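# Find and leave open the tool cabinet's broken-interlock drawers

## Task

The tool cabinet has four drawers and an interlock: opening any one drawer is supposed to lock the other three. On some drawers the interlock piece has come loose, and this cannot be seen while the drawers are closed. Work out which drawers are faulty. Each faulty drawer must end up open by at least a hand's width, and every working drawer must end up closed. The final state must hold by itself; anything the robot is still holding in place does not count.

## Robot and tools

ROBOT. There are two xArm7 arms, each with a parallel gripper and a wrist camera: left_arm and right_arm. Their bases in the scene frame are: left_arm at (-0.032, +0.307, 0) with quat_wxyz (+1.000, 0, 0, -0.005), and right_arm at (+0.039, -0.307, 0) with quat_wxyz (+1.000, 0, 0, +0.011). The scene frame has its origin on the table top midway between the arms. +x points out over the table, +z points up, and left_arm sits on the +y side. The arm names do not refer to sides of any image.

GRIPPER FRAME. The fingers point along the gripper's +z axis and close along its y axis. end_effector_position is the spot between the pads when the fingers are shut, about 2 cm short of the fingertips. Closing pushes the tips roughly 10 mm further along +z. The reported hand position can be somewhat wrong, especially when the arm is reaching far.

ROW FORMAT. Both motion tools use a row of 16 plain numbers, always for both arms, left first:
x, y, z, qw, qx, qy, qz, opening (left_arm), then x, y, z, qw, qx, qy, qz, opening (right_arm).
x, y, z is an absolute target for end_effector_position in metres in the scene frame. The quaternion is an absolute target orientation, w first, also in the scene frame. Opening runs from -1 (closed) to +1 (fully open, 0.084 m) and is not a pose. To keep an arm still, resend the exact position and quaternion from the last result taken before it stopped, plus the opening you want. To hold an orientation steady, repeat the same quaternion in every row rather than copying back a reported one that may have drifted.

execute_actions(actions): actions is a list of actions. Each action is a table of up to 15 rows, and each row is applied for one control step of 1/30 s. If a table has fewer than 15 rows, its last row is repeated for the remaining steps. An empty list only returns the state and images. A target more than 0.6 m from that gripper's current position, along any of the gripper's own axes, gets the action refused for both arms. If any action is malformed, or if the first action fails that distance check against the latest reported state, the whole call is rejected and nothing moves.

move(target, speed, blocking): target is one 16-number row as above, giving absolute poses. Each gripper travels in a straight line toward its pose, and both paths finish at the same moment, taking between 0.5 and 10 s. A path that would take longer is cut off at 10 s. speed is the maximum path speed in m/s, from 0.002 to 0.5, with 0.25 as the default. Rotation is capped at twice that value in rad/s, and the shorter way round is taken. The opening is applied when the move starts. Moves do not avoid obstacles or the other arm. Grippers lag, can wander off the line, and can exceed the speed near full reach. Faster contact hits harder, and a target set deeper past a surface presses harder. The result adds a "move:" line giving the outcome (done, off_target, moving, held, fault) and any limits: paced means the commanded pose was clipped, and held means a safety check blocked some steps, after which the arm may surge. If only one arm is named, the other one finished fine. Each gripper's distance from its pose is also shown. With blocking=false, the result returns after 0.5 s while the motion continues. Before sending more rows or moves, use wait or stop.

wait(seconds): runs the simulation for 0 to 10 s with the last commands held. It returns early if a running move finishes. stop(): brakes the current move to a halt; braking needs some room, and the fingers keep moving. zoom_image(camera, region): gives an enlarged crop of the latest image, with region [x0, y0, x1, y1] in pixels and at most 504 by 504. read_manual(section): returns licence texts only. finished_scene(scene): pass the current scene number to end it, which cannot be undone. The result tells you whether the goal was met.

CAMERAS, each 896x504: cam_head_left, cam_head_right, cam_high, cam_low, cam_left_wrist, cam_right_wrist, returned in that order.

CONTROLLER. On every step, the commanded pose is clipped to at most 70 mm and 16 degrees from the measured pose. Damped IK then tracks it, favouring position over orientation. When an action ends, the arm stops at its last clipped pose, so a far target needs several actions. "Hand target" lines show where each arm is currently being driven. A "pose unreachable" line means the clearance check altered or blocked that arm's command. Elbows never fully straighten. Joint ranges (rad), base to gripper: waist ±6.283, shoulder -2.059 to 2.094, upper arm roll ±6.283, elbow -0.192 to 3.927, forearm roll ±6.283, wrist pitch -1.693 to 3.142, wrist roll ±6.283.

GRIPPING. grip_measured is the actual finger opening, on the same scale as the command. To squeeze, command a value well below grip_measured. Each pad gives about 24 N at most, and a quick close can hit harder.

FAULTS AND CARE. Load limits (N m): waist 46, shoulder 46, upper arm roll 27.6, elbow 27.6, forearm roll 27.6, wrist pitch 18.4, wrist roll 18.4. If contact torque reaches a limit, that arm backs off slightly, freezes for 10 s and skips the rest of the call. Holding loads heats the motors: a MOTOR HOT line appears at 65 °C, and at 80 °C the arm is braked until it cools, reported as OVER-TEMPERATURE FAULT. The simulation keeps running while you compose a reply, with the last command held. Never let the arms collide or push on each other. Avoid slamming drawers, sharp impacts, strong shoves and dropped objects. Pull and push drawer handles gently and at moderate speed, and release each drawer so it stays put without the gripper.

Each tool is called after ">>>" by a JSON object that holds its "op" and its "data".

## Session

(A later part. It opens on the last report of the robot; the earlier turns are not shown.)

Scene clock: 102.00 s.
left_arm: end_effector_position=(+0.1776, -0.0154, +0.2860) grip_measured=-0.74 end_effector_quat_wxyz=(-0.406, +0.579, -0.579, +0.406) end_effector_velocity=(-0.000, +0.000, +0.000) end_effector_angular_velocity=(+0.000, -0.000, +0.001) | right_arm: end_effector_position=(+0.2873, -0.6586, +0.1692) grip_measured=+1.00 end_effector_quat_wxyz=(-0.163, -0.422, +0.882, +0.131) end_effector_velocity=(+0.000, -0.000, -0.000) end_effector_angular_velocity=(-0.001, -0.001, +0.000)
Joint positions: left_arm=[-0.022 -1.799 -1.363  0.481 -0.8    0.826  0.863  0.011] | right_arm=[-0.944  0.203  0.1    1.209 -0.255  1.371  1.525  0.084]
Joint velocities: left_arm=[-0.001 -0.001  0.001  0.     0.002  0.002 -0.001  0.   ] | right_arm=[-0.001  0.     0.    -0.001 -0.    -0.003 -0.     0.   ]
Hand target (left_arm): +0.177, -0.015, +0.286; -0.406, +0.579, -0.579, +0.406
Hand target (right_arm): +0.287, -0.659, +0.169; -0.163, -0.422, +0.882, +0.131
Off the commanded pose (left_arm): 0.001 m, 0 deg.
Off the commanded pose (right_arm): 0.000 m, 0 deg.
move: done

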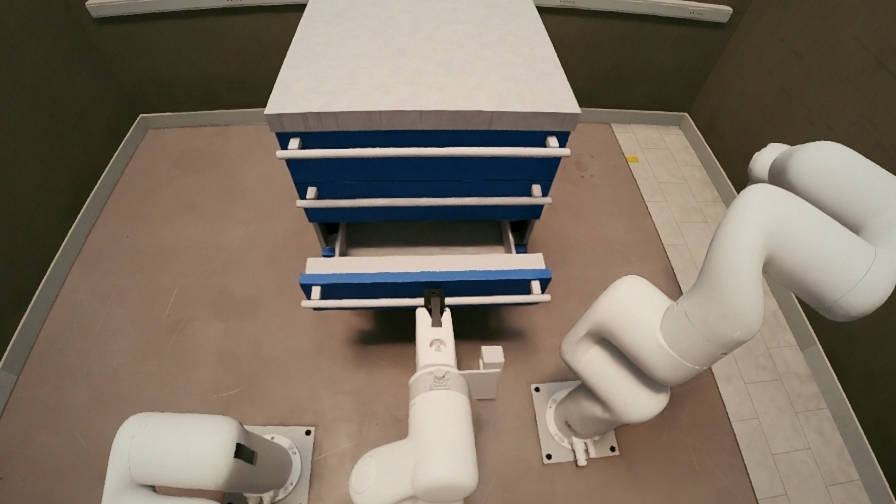

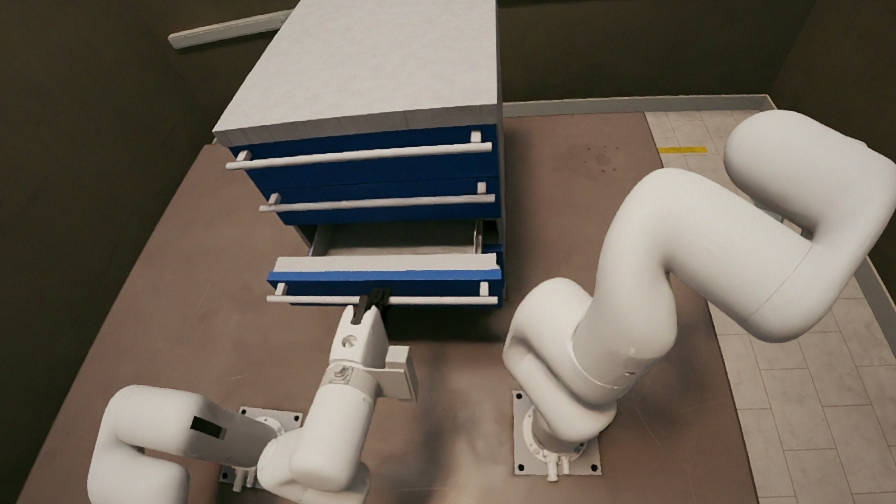

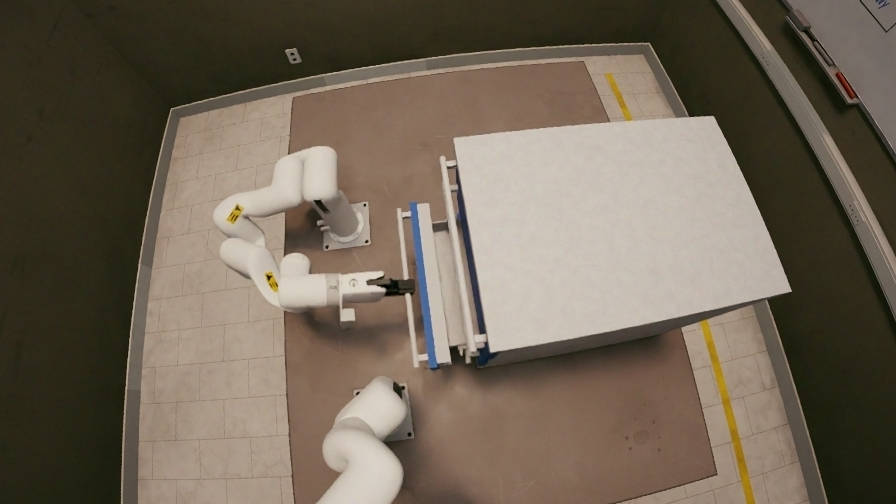

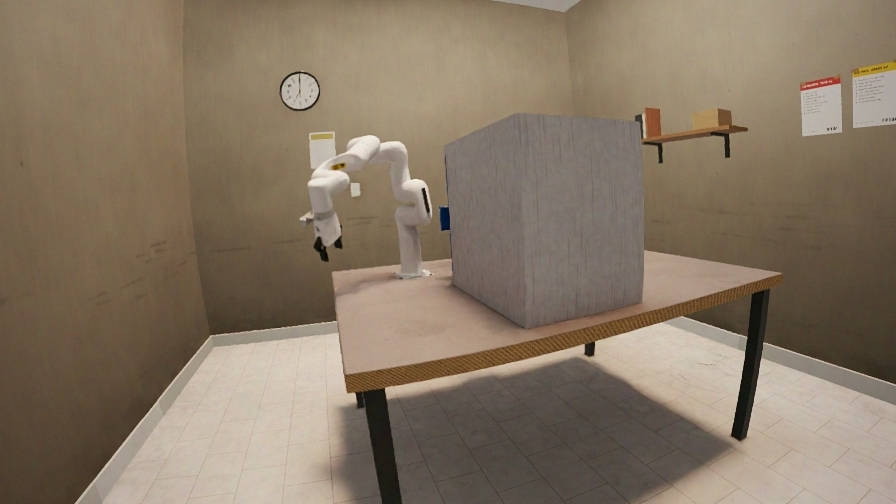

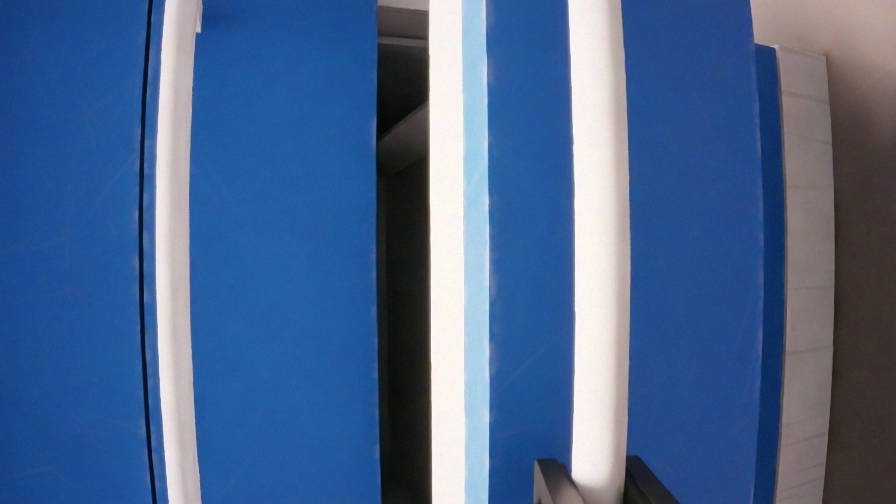

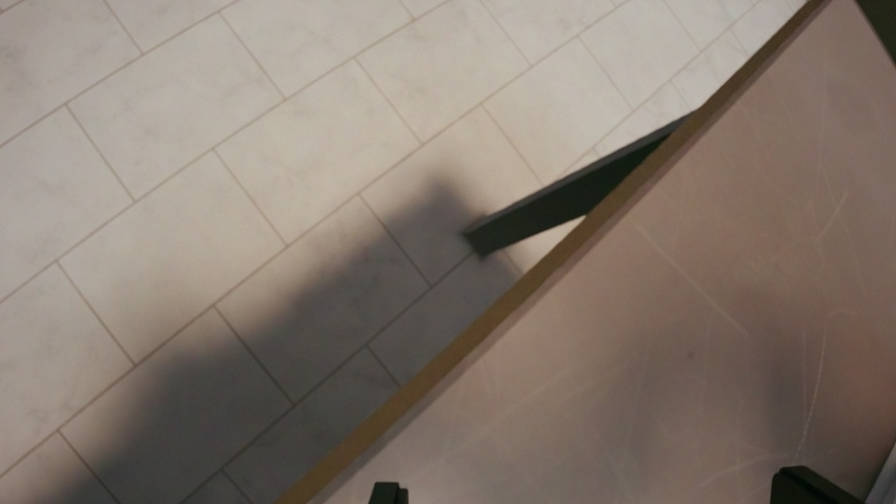

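No rail (D4's top visible through) → D3 broken. Leave open; go to D2.

>>> {"op": "move", "data": {"target": [0.177,-0.015,0.286,0.406,-0.579,0.579,-0.406,0.2,0.2873,-0.6586,0.1692,-0.163,-0.422,0.882,0.131,1], "speed": 0.1}}

>>> {"op": "move", "data": {"target": [0.14,-0.015,0.2995,0.406,-0.579,0.579,-0.406,0.2,0.2873,-0.6586,0.1692,-0.163,-0.422,0.882,0.131,1], "speed": 0.12}}

>>> {"op": "move", "data": {"target": [0.142,-0.015,0.400,0.406,-0.579,0.579,-0.406,0.2,0.2873,-0.6586,0.1692,-0.163,-0.422,0.882,0.131,1], "speed": 0.15}}

>>> {"op": "move", "data": {"target": [0.258,-0.015,0.400,0.406,-0.579,0.579,-0.406,0.2,0.2873,-0.6586,0.1692,-0.163,-0.422,0.882,0.131,1], "speed": 0.15}}

Scene clock: 113.27 s.
left_arm: end_effector_position=(+0.1770, -0.0150, +0.2860) grip_measured=+0.19 end_effector_quat_wxyz=(-0.406, +0.579, -0.579, +0.406) end_effector_velocity=(-0.000, -0.000, -0.000) end_effector_angular_velocity=(+0.000, -0.000, -0.000) | right_arm: end_effector_position=(+0.2873, -0.6586, +0.1692) grip_measured=+1.00 end_effector_quat_wxyz=(-0.163, -0.422, +0.882, +0.131) end_effector_velocity=(+0.000, -0.000, -0.000) end_effector_angular_velocity=(-0.000, -0.001, -0.000)
Joint positions: left_arm=[-0.024 -1.8   -1.363  0.48  -0.798  0.828  0.861  0.052] | right_arm=[-0.944  0.203  0.1    1.209 -0.255  1.371  1.525  0.084]
Joint velocities: left_arm=[-0.     0.    -0.001  0.    -0.    -0.    -0.    -0.   ] | right_arm=[-0.     0.    -0.    -0.001  0.    -0.002  0.    -0.   ]
Hand target (left_arm): +0.177, -0.015, +0.286; -0.406, +0.579, -0.579, +0.406
Hand target (right_arm): +0.287, -0.659, +0.169; -0.163, -0.422, +0.882, +0.131
Off the commanded pose (left_arm): 0.000 m, 0 deg.
Off the commanded pose (right_arm): 0.000 m, 0 deg.
move: done

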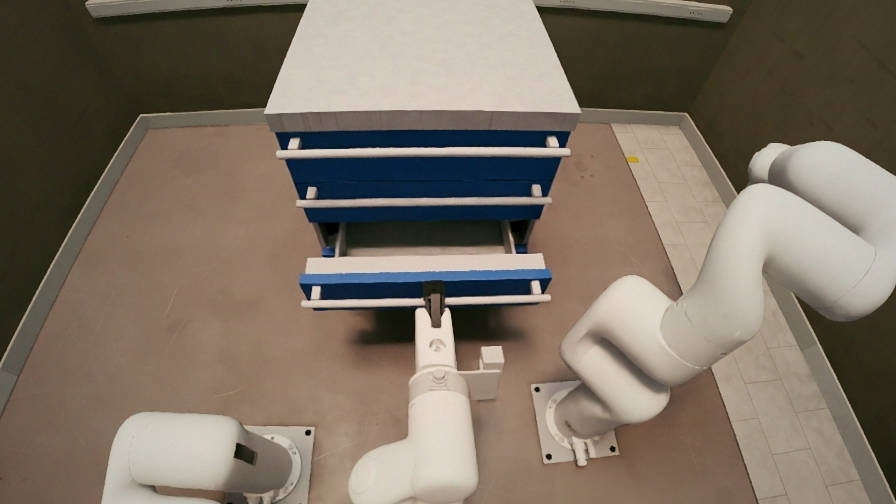

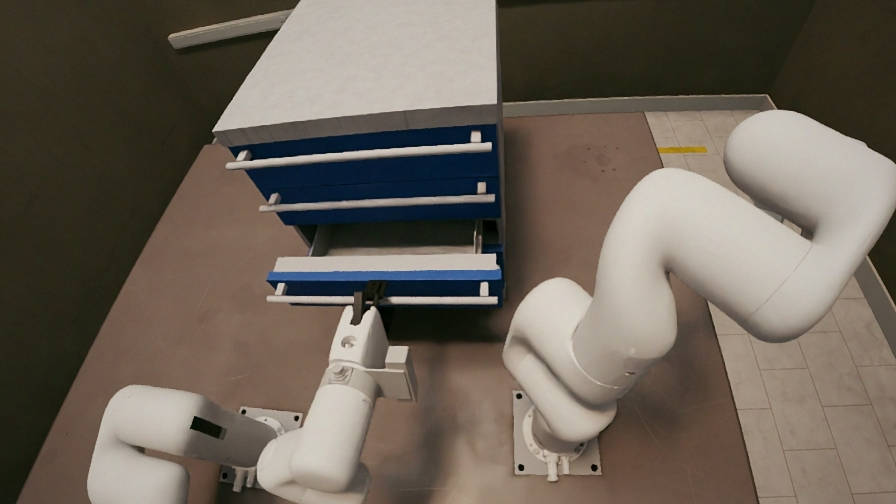

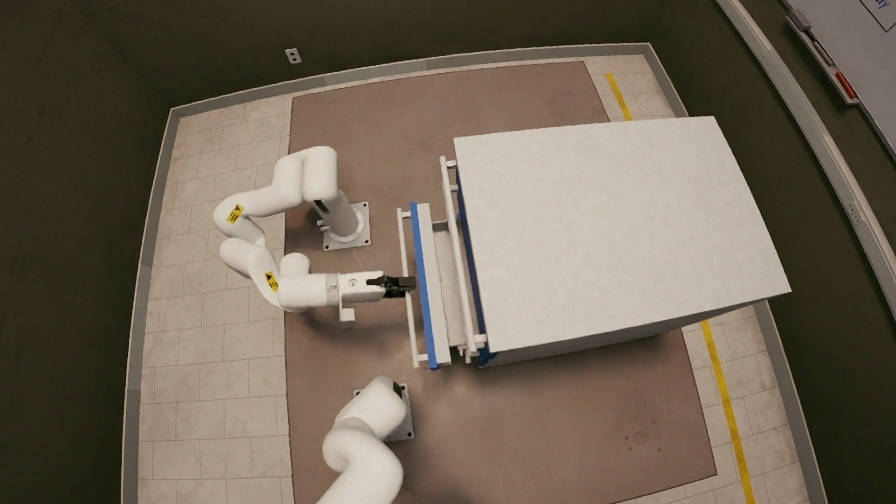

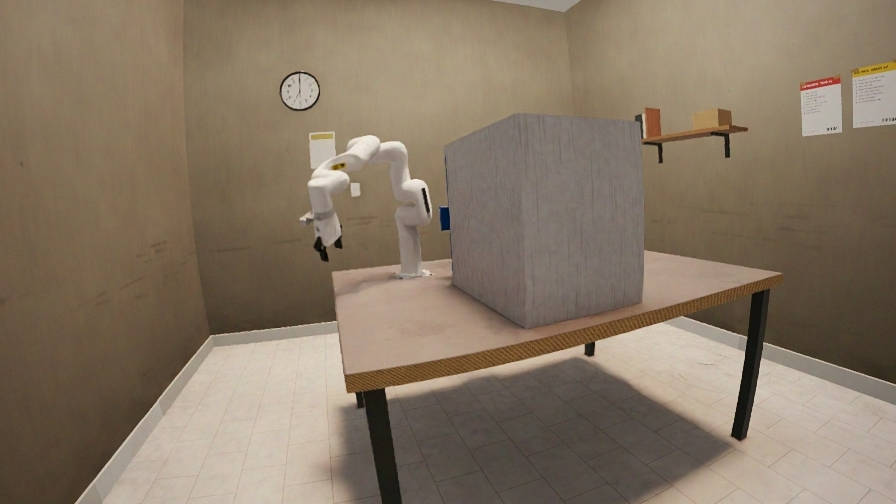

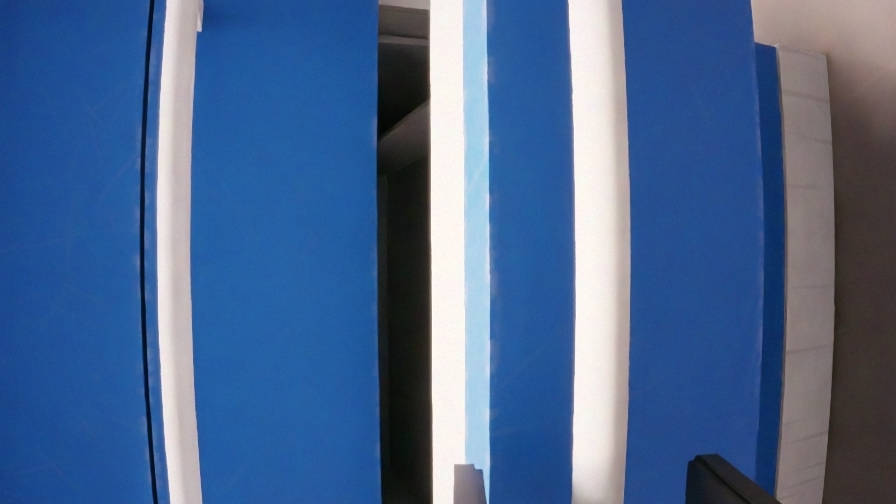

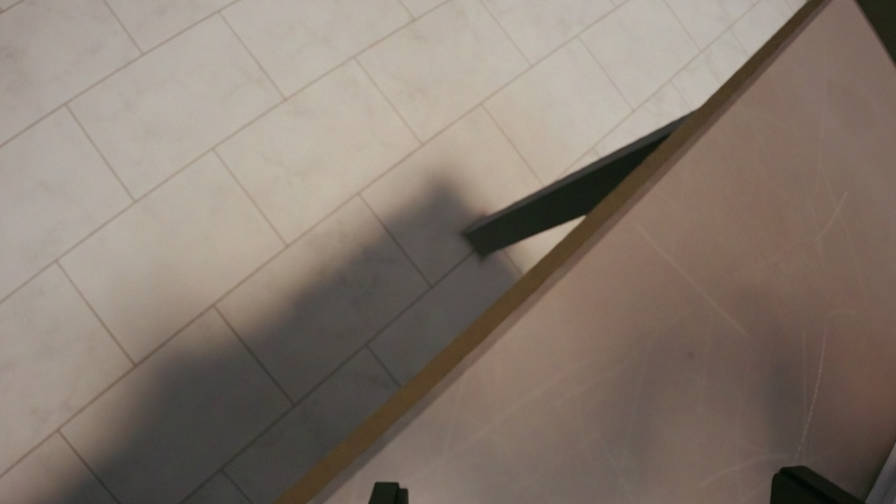

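Scene clock: 114.03 s.
left_arm: end_effector_position=(+0.1404, -0.0149, +0.2992) grip_measured=+0.19 end_effector_quat_wxyz=(-0.406, +0.579, -0.579, +0.406) end_effector_velocity=(-0.000, +0.001, -0.000) end_effector_angular_velocity=(+0.000, +0.001, +0.003) | right_arm: end_effector_position=(+0.2873, -0.6586, +0.1692) grip_measured=+1.00 end_effector_quat_wxyz=(-0.163, -0.422, +0.882, +0.131) end_effector_velocity=(+0.000, +0.001, -0.000) end_effector_angular_velocity=(+0.001, +0.002, +0.001)
Joint positions: left_arm=[-0.102 -1.844 -1.298  0.512 -0.709  0.955  0.818  0.052] | right_arm=[-0.944  0.203  0.1    1.209 -0.255  1.371  1.525  0.084]
Joint velocities: left_arm=[ 0.    -0.     0.001  0.001  0.002  0.004 -0.001 -0.   ] | right_arm=[ 0.002  0.     0.    -0.002 -0.     0.001  0.001  0.   ]
Hand target (left_arm): +0.140, -0.015, +0.299; -0.406, +0.579, -0.579, +0.406
Hand target (right_arm): +0.287, -0.659, +0.169; -0.163, -0.422, +0.882, +0.131
Off the commanded pose (left_arm): 0.001 m, 0 deg.
Off the commanded pose (right_arm): 0.000 m, 0 deg.
move: done

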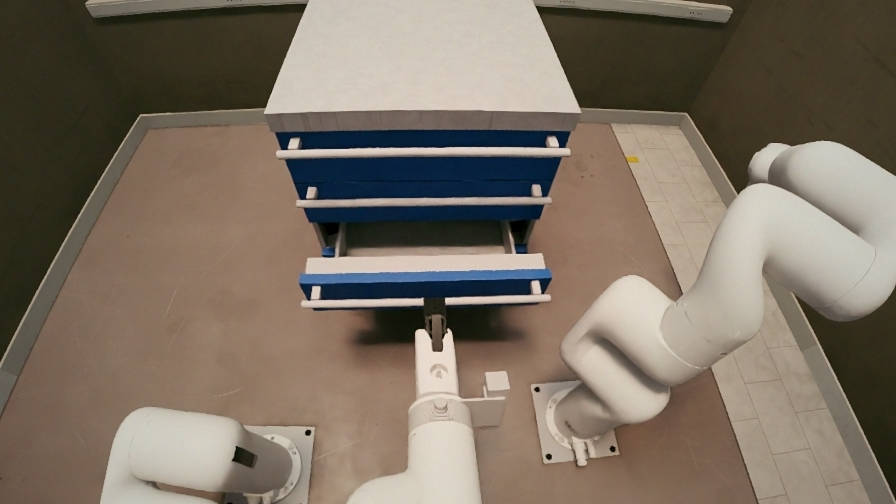

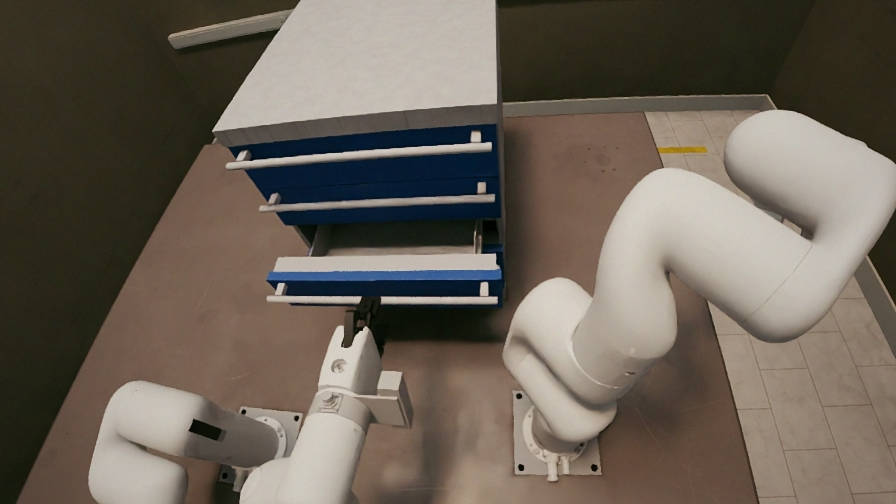

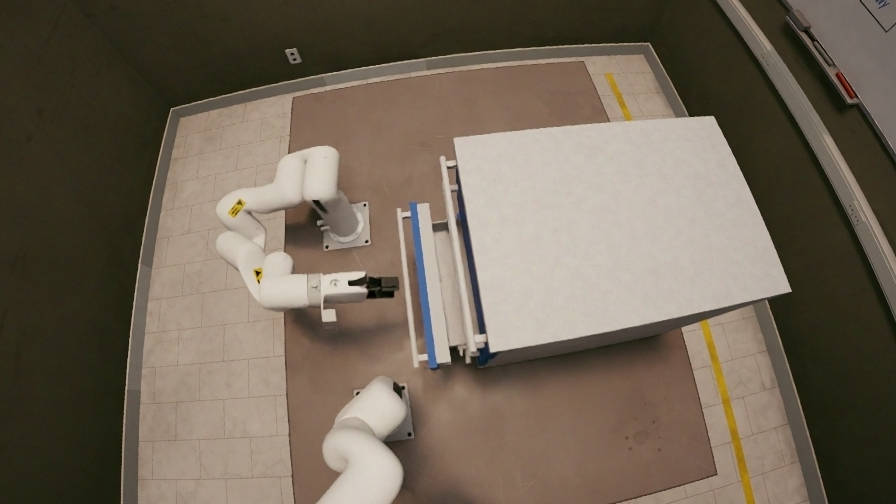

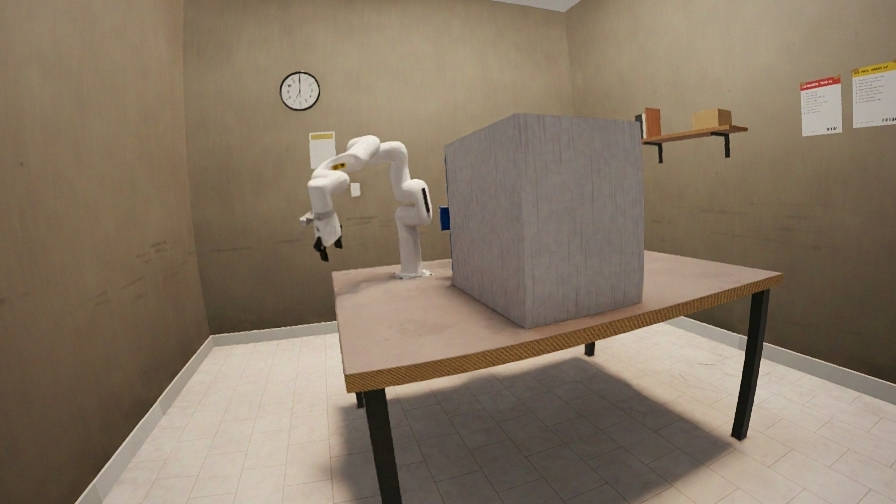

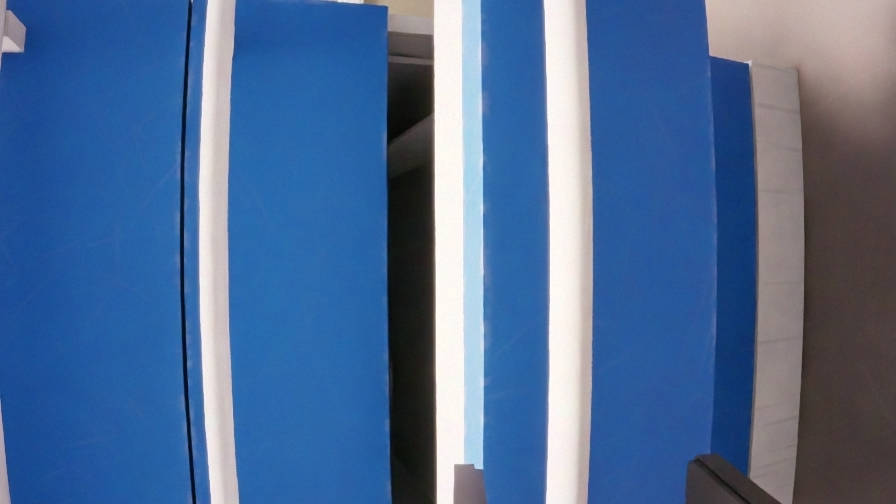

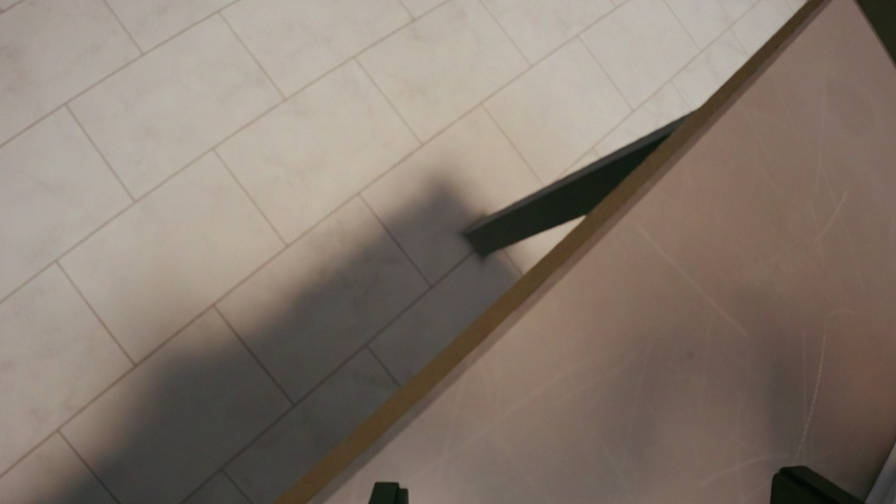

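Scene clock: 115.07 s.
left_arm: end_effector_position=(+0.1419, -0.0154, +0.3991) grip_measured=+0.19 end_effector_quat_wxyz=(-0.406, +0.579, -0.580, +0.406) end_effector_velocity=(-0.001, -0.000, +0.002) end_effector_angular_velocity=(-0.002, -0.001, -0.001) | right_arm: end_effector_position=(+0.2873, -0.6586, +0.1692) grip_measured=+1.00 end_effector_quat_wxyz=(-0.163, -0.422, +0.882, +0.131) end_effector_velocity=(-0.000, -0.001, -0.000) end_effector_angular_velocity=(-0.001, -0.001, -0.002)
Joint positions: left_arm=[ 0.062 -1.737 -1.006  0.661 -0.558  0.988  0.96   0.052] | right_arm=[-0.944  0.203  0.1    1.209 -0.255  1.371  1.525  0.084]
Joint velocities: left_arm=[ 0.001  0.001  0.004  0.002  0.001  0.     0.001 -0.   ] | right_arm=[-0.001 -0.    -0.    -0.     0.    -0.002  0.001 -0.   ]
Hand target (left_arm): +0.142, -0.015, +0.399; -0.406, +0.579, -0.579, +0.406
Hand target (right_arm): +0.287, -0.659, +0.169; -0.163, -0.422, +0.882, +0.131
Off the commanded pose (left_arm): 0.001 m, 0 deg.
Off the commanded pose (right_arm): 0.000 m, 0 deg.
move: done

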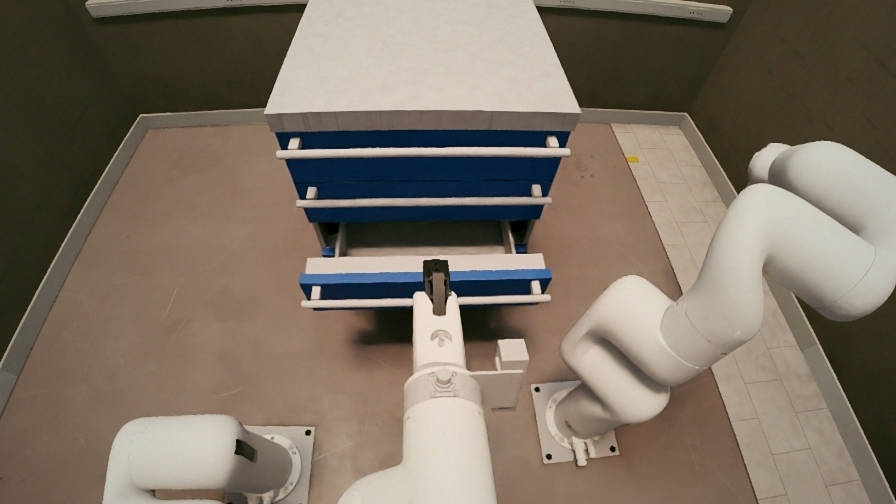

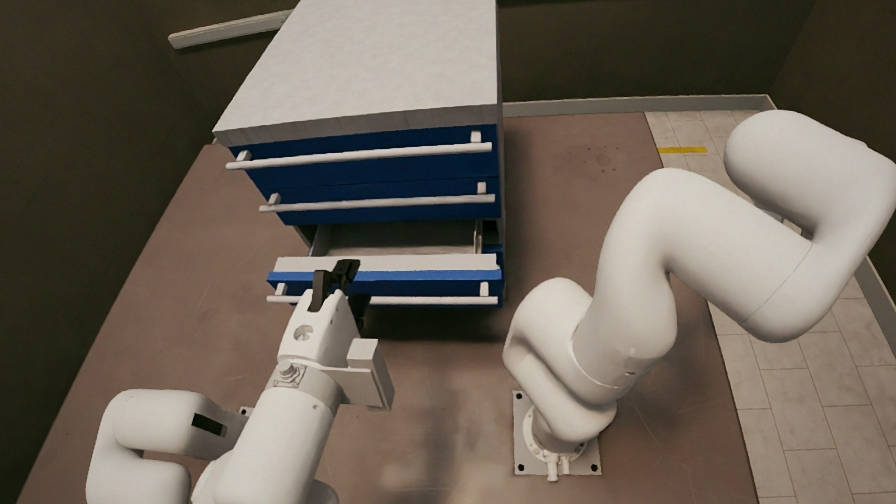

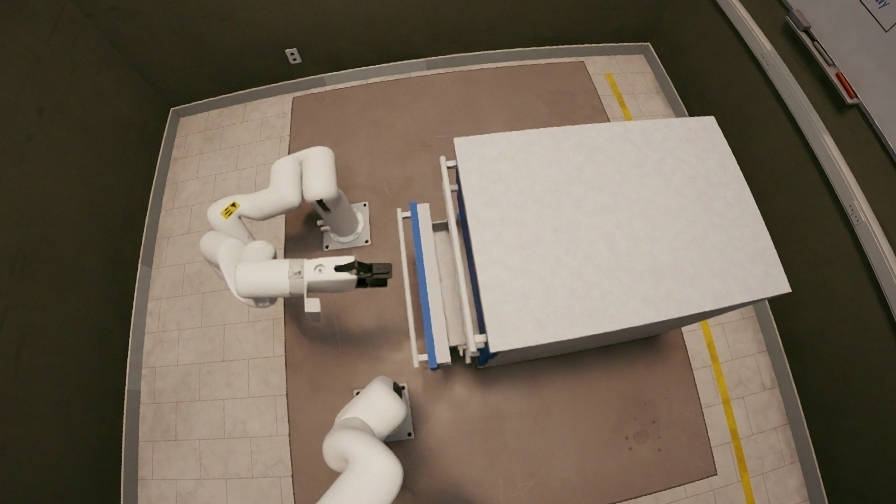

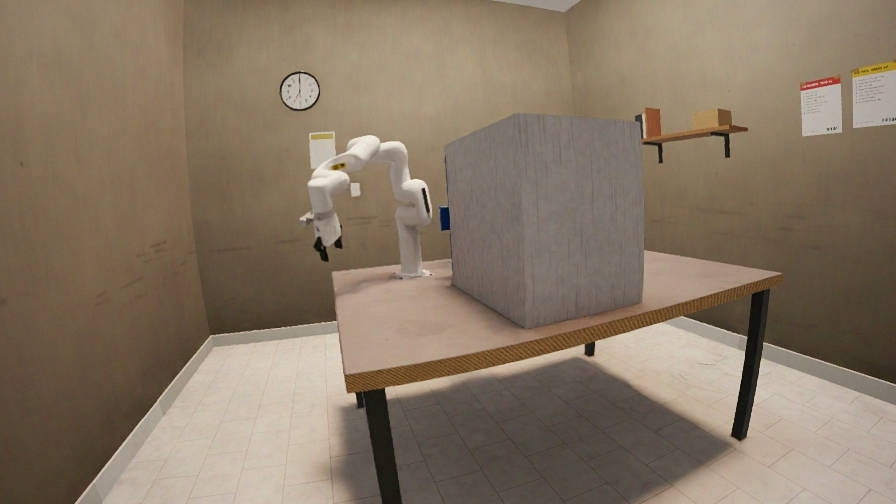

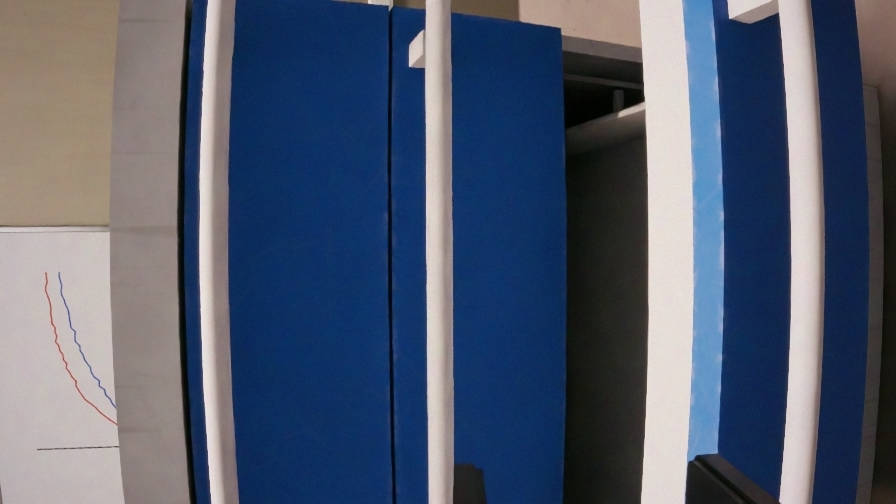

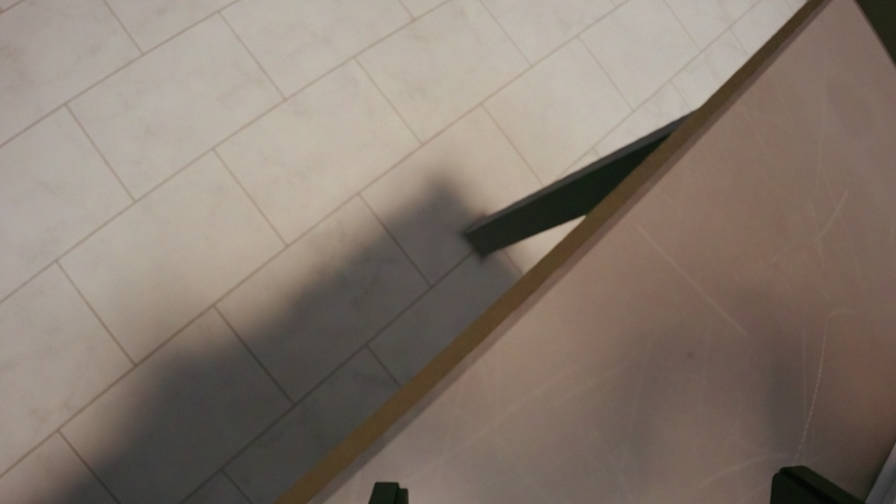

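Scene clock: 116.30 s.
left_arm: end_effector_position=(+0.2573, -0.0151, +0.4001) grip_measured=+0.19 end_effector_quat_wxyz=(-0.406, +0.579, -0.579, +0.406) end_effector_velocity=(+0.002, +0.003, -0.002) end_effector_angular_velocity=(-0.001, +0.004, +0.007) | right_arm: end_effector_position=(+0.2873, -0.6586, +0.1692) grip_measured=+1.00 end_effector_quat_wxyz=(-0.163, -0.422, +0.882, +0.131) end_effector_velocity=(+0.000, -0.000, +0.000) end_effector_angular_velocity=(-0.001, -0.001, +0.000)
Joint positions: left_arm=[ 0.315 -1.511 -1.083  0.649 -0.696  0.645  1.114  0.052] | right_arm=[-0.944  0.203  0.1    1.209 -0.255  1.371  1.525  0.084]
Joint velocities: left_arm=[ 0.004  0.003 -0.001 -0.004 -0.001 -0.     0.001  0.   ] | right_arm=[-0.     0.     0.     0.    -0.    -0.001 -0.     0.   ]
Hand target (left_arm): +0.258, -0.015, +0.400; -0.406, +0.579, -0.579, +0.406
Hand target (right_arm): +0.287, -0.659, +0.169; -0.163, -0.422, +0.882, +0.131
Off the commanded pose (left_arm): 0.001 m, 0 deg.
Off the commanded pose (right_arm): 0.000 m, 0 deg.
move: done

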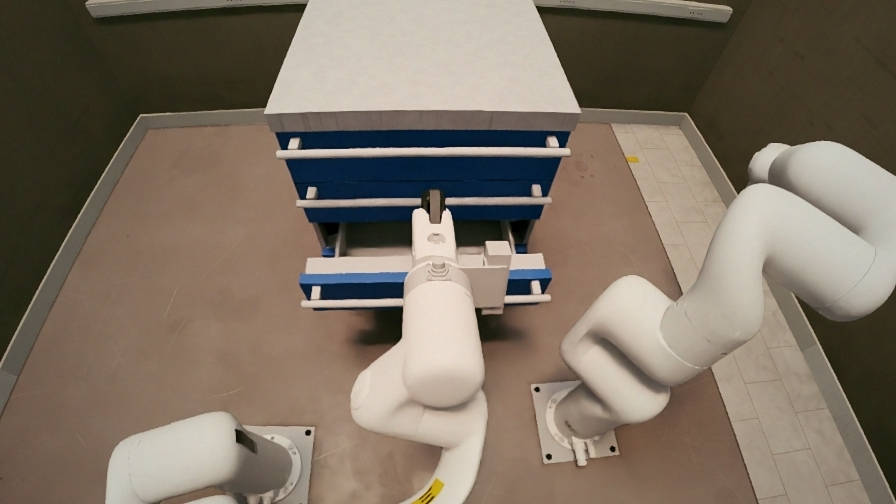

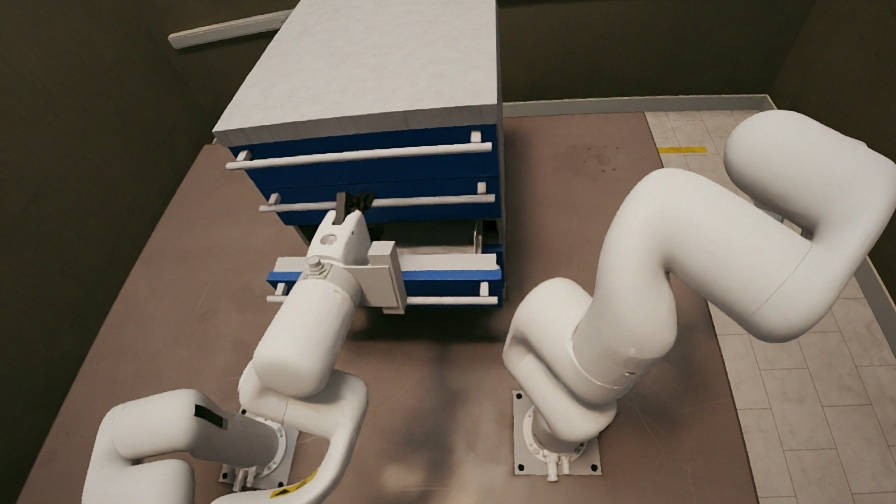

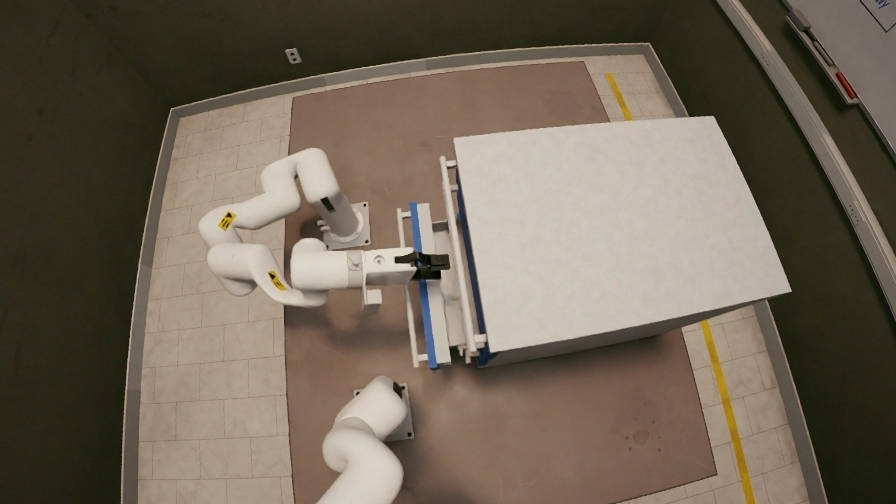

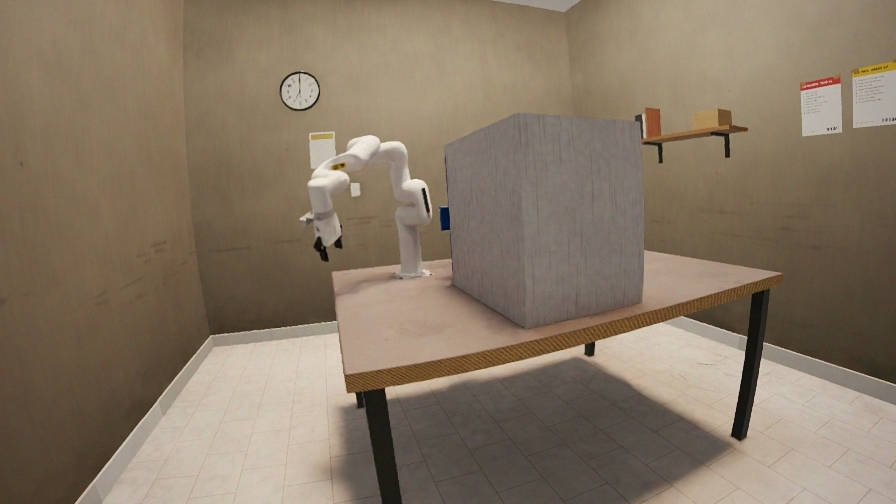

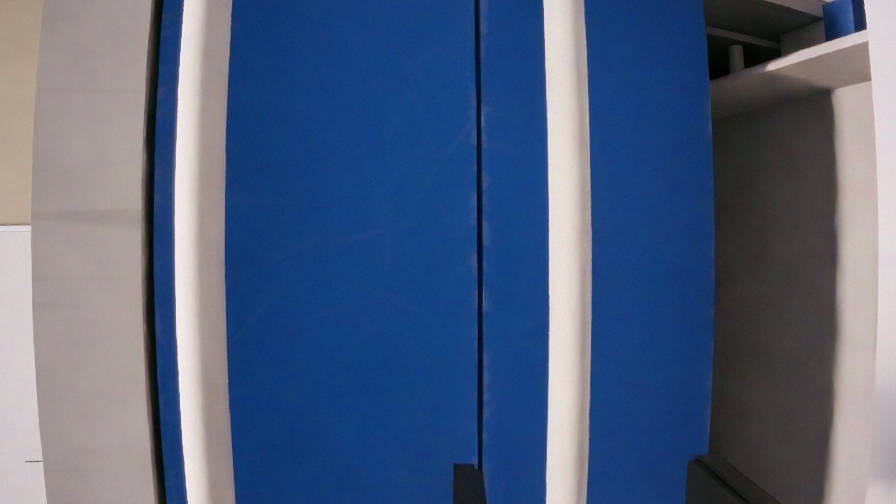

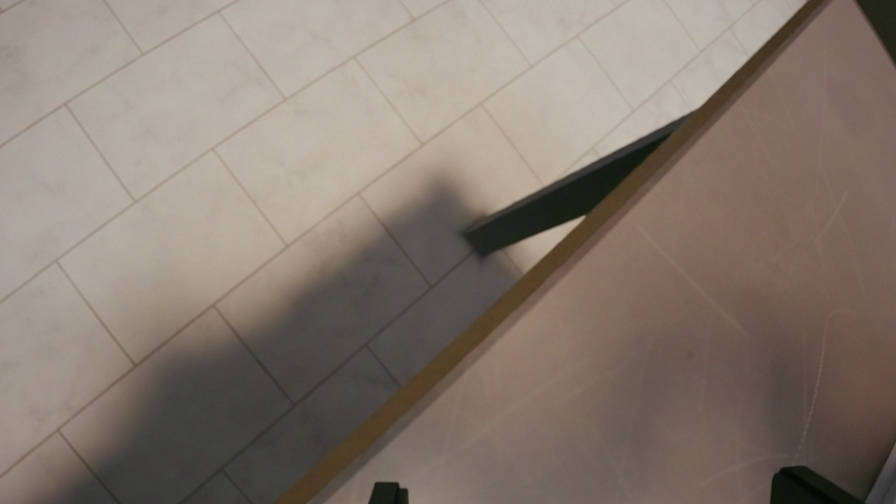

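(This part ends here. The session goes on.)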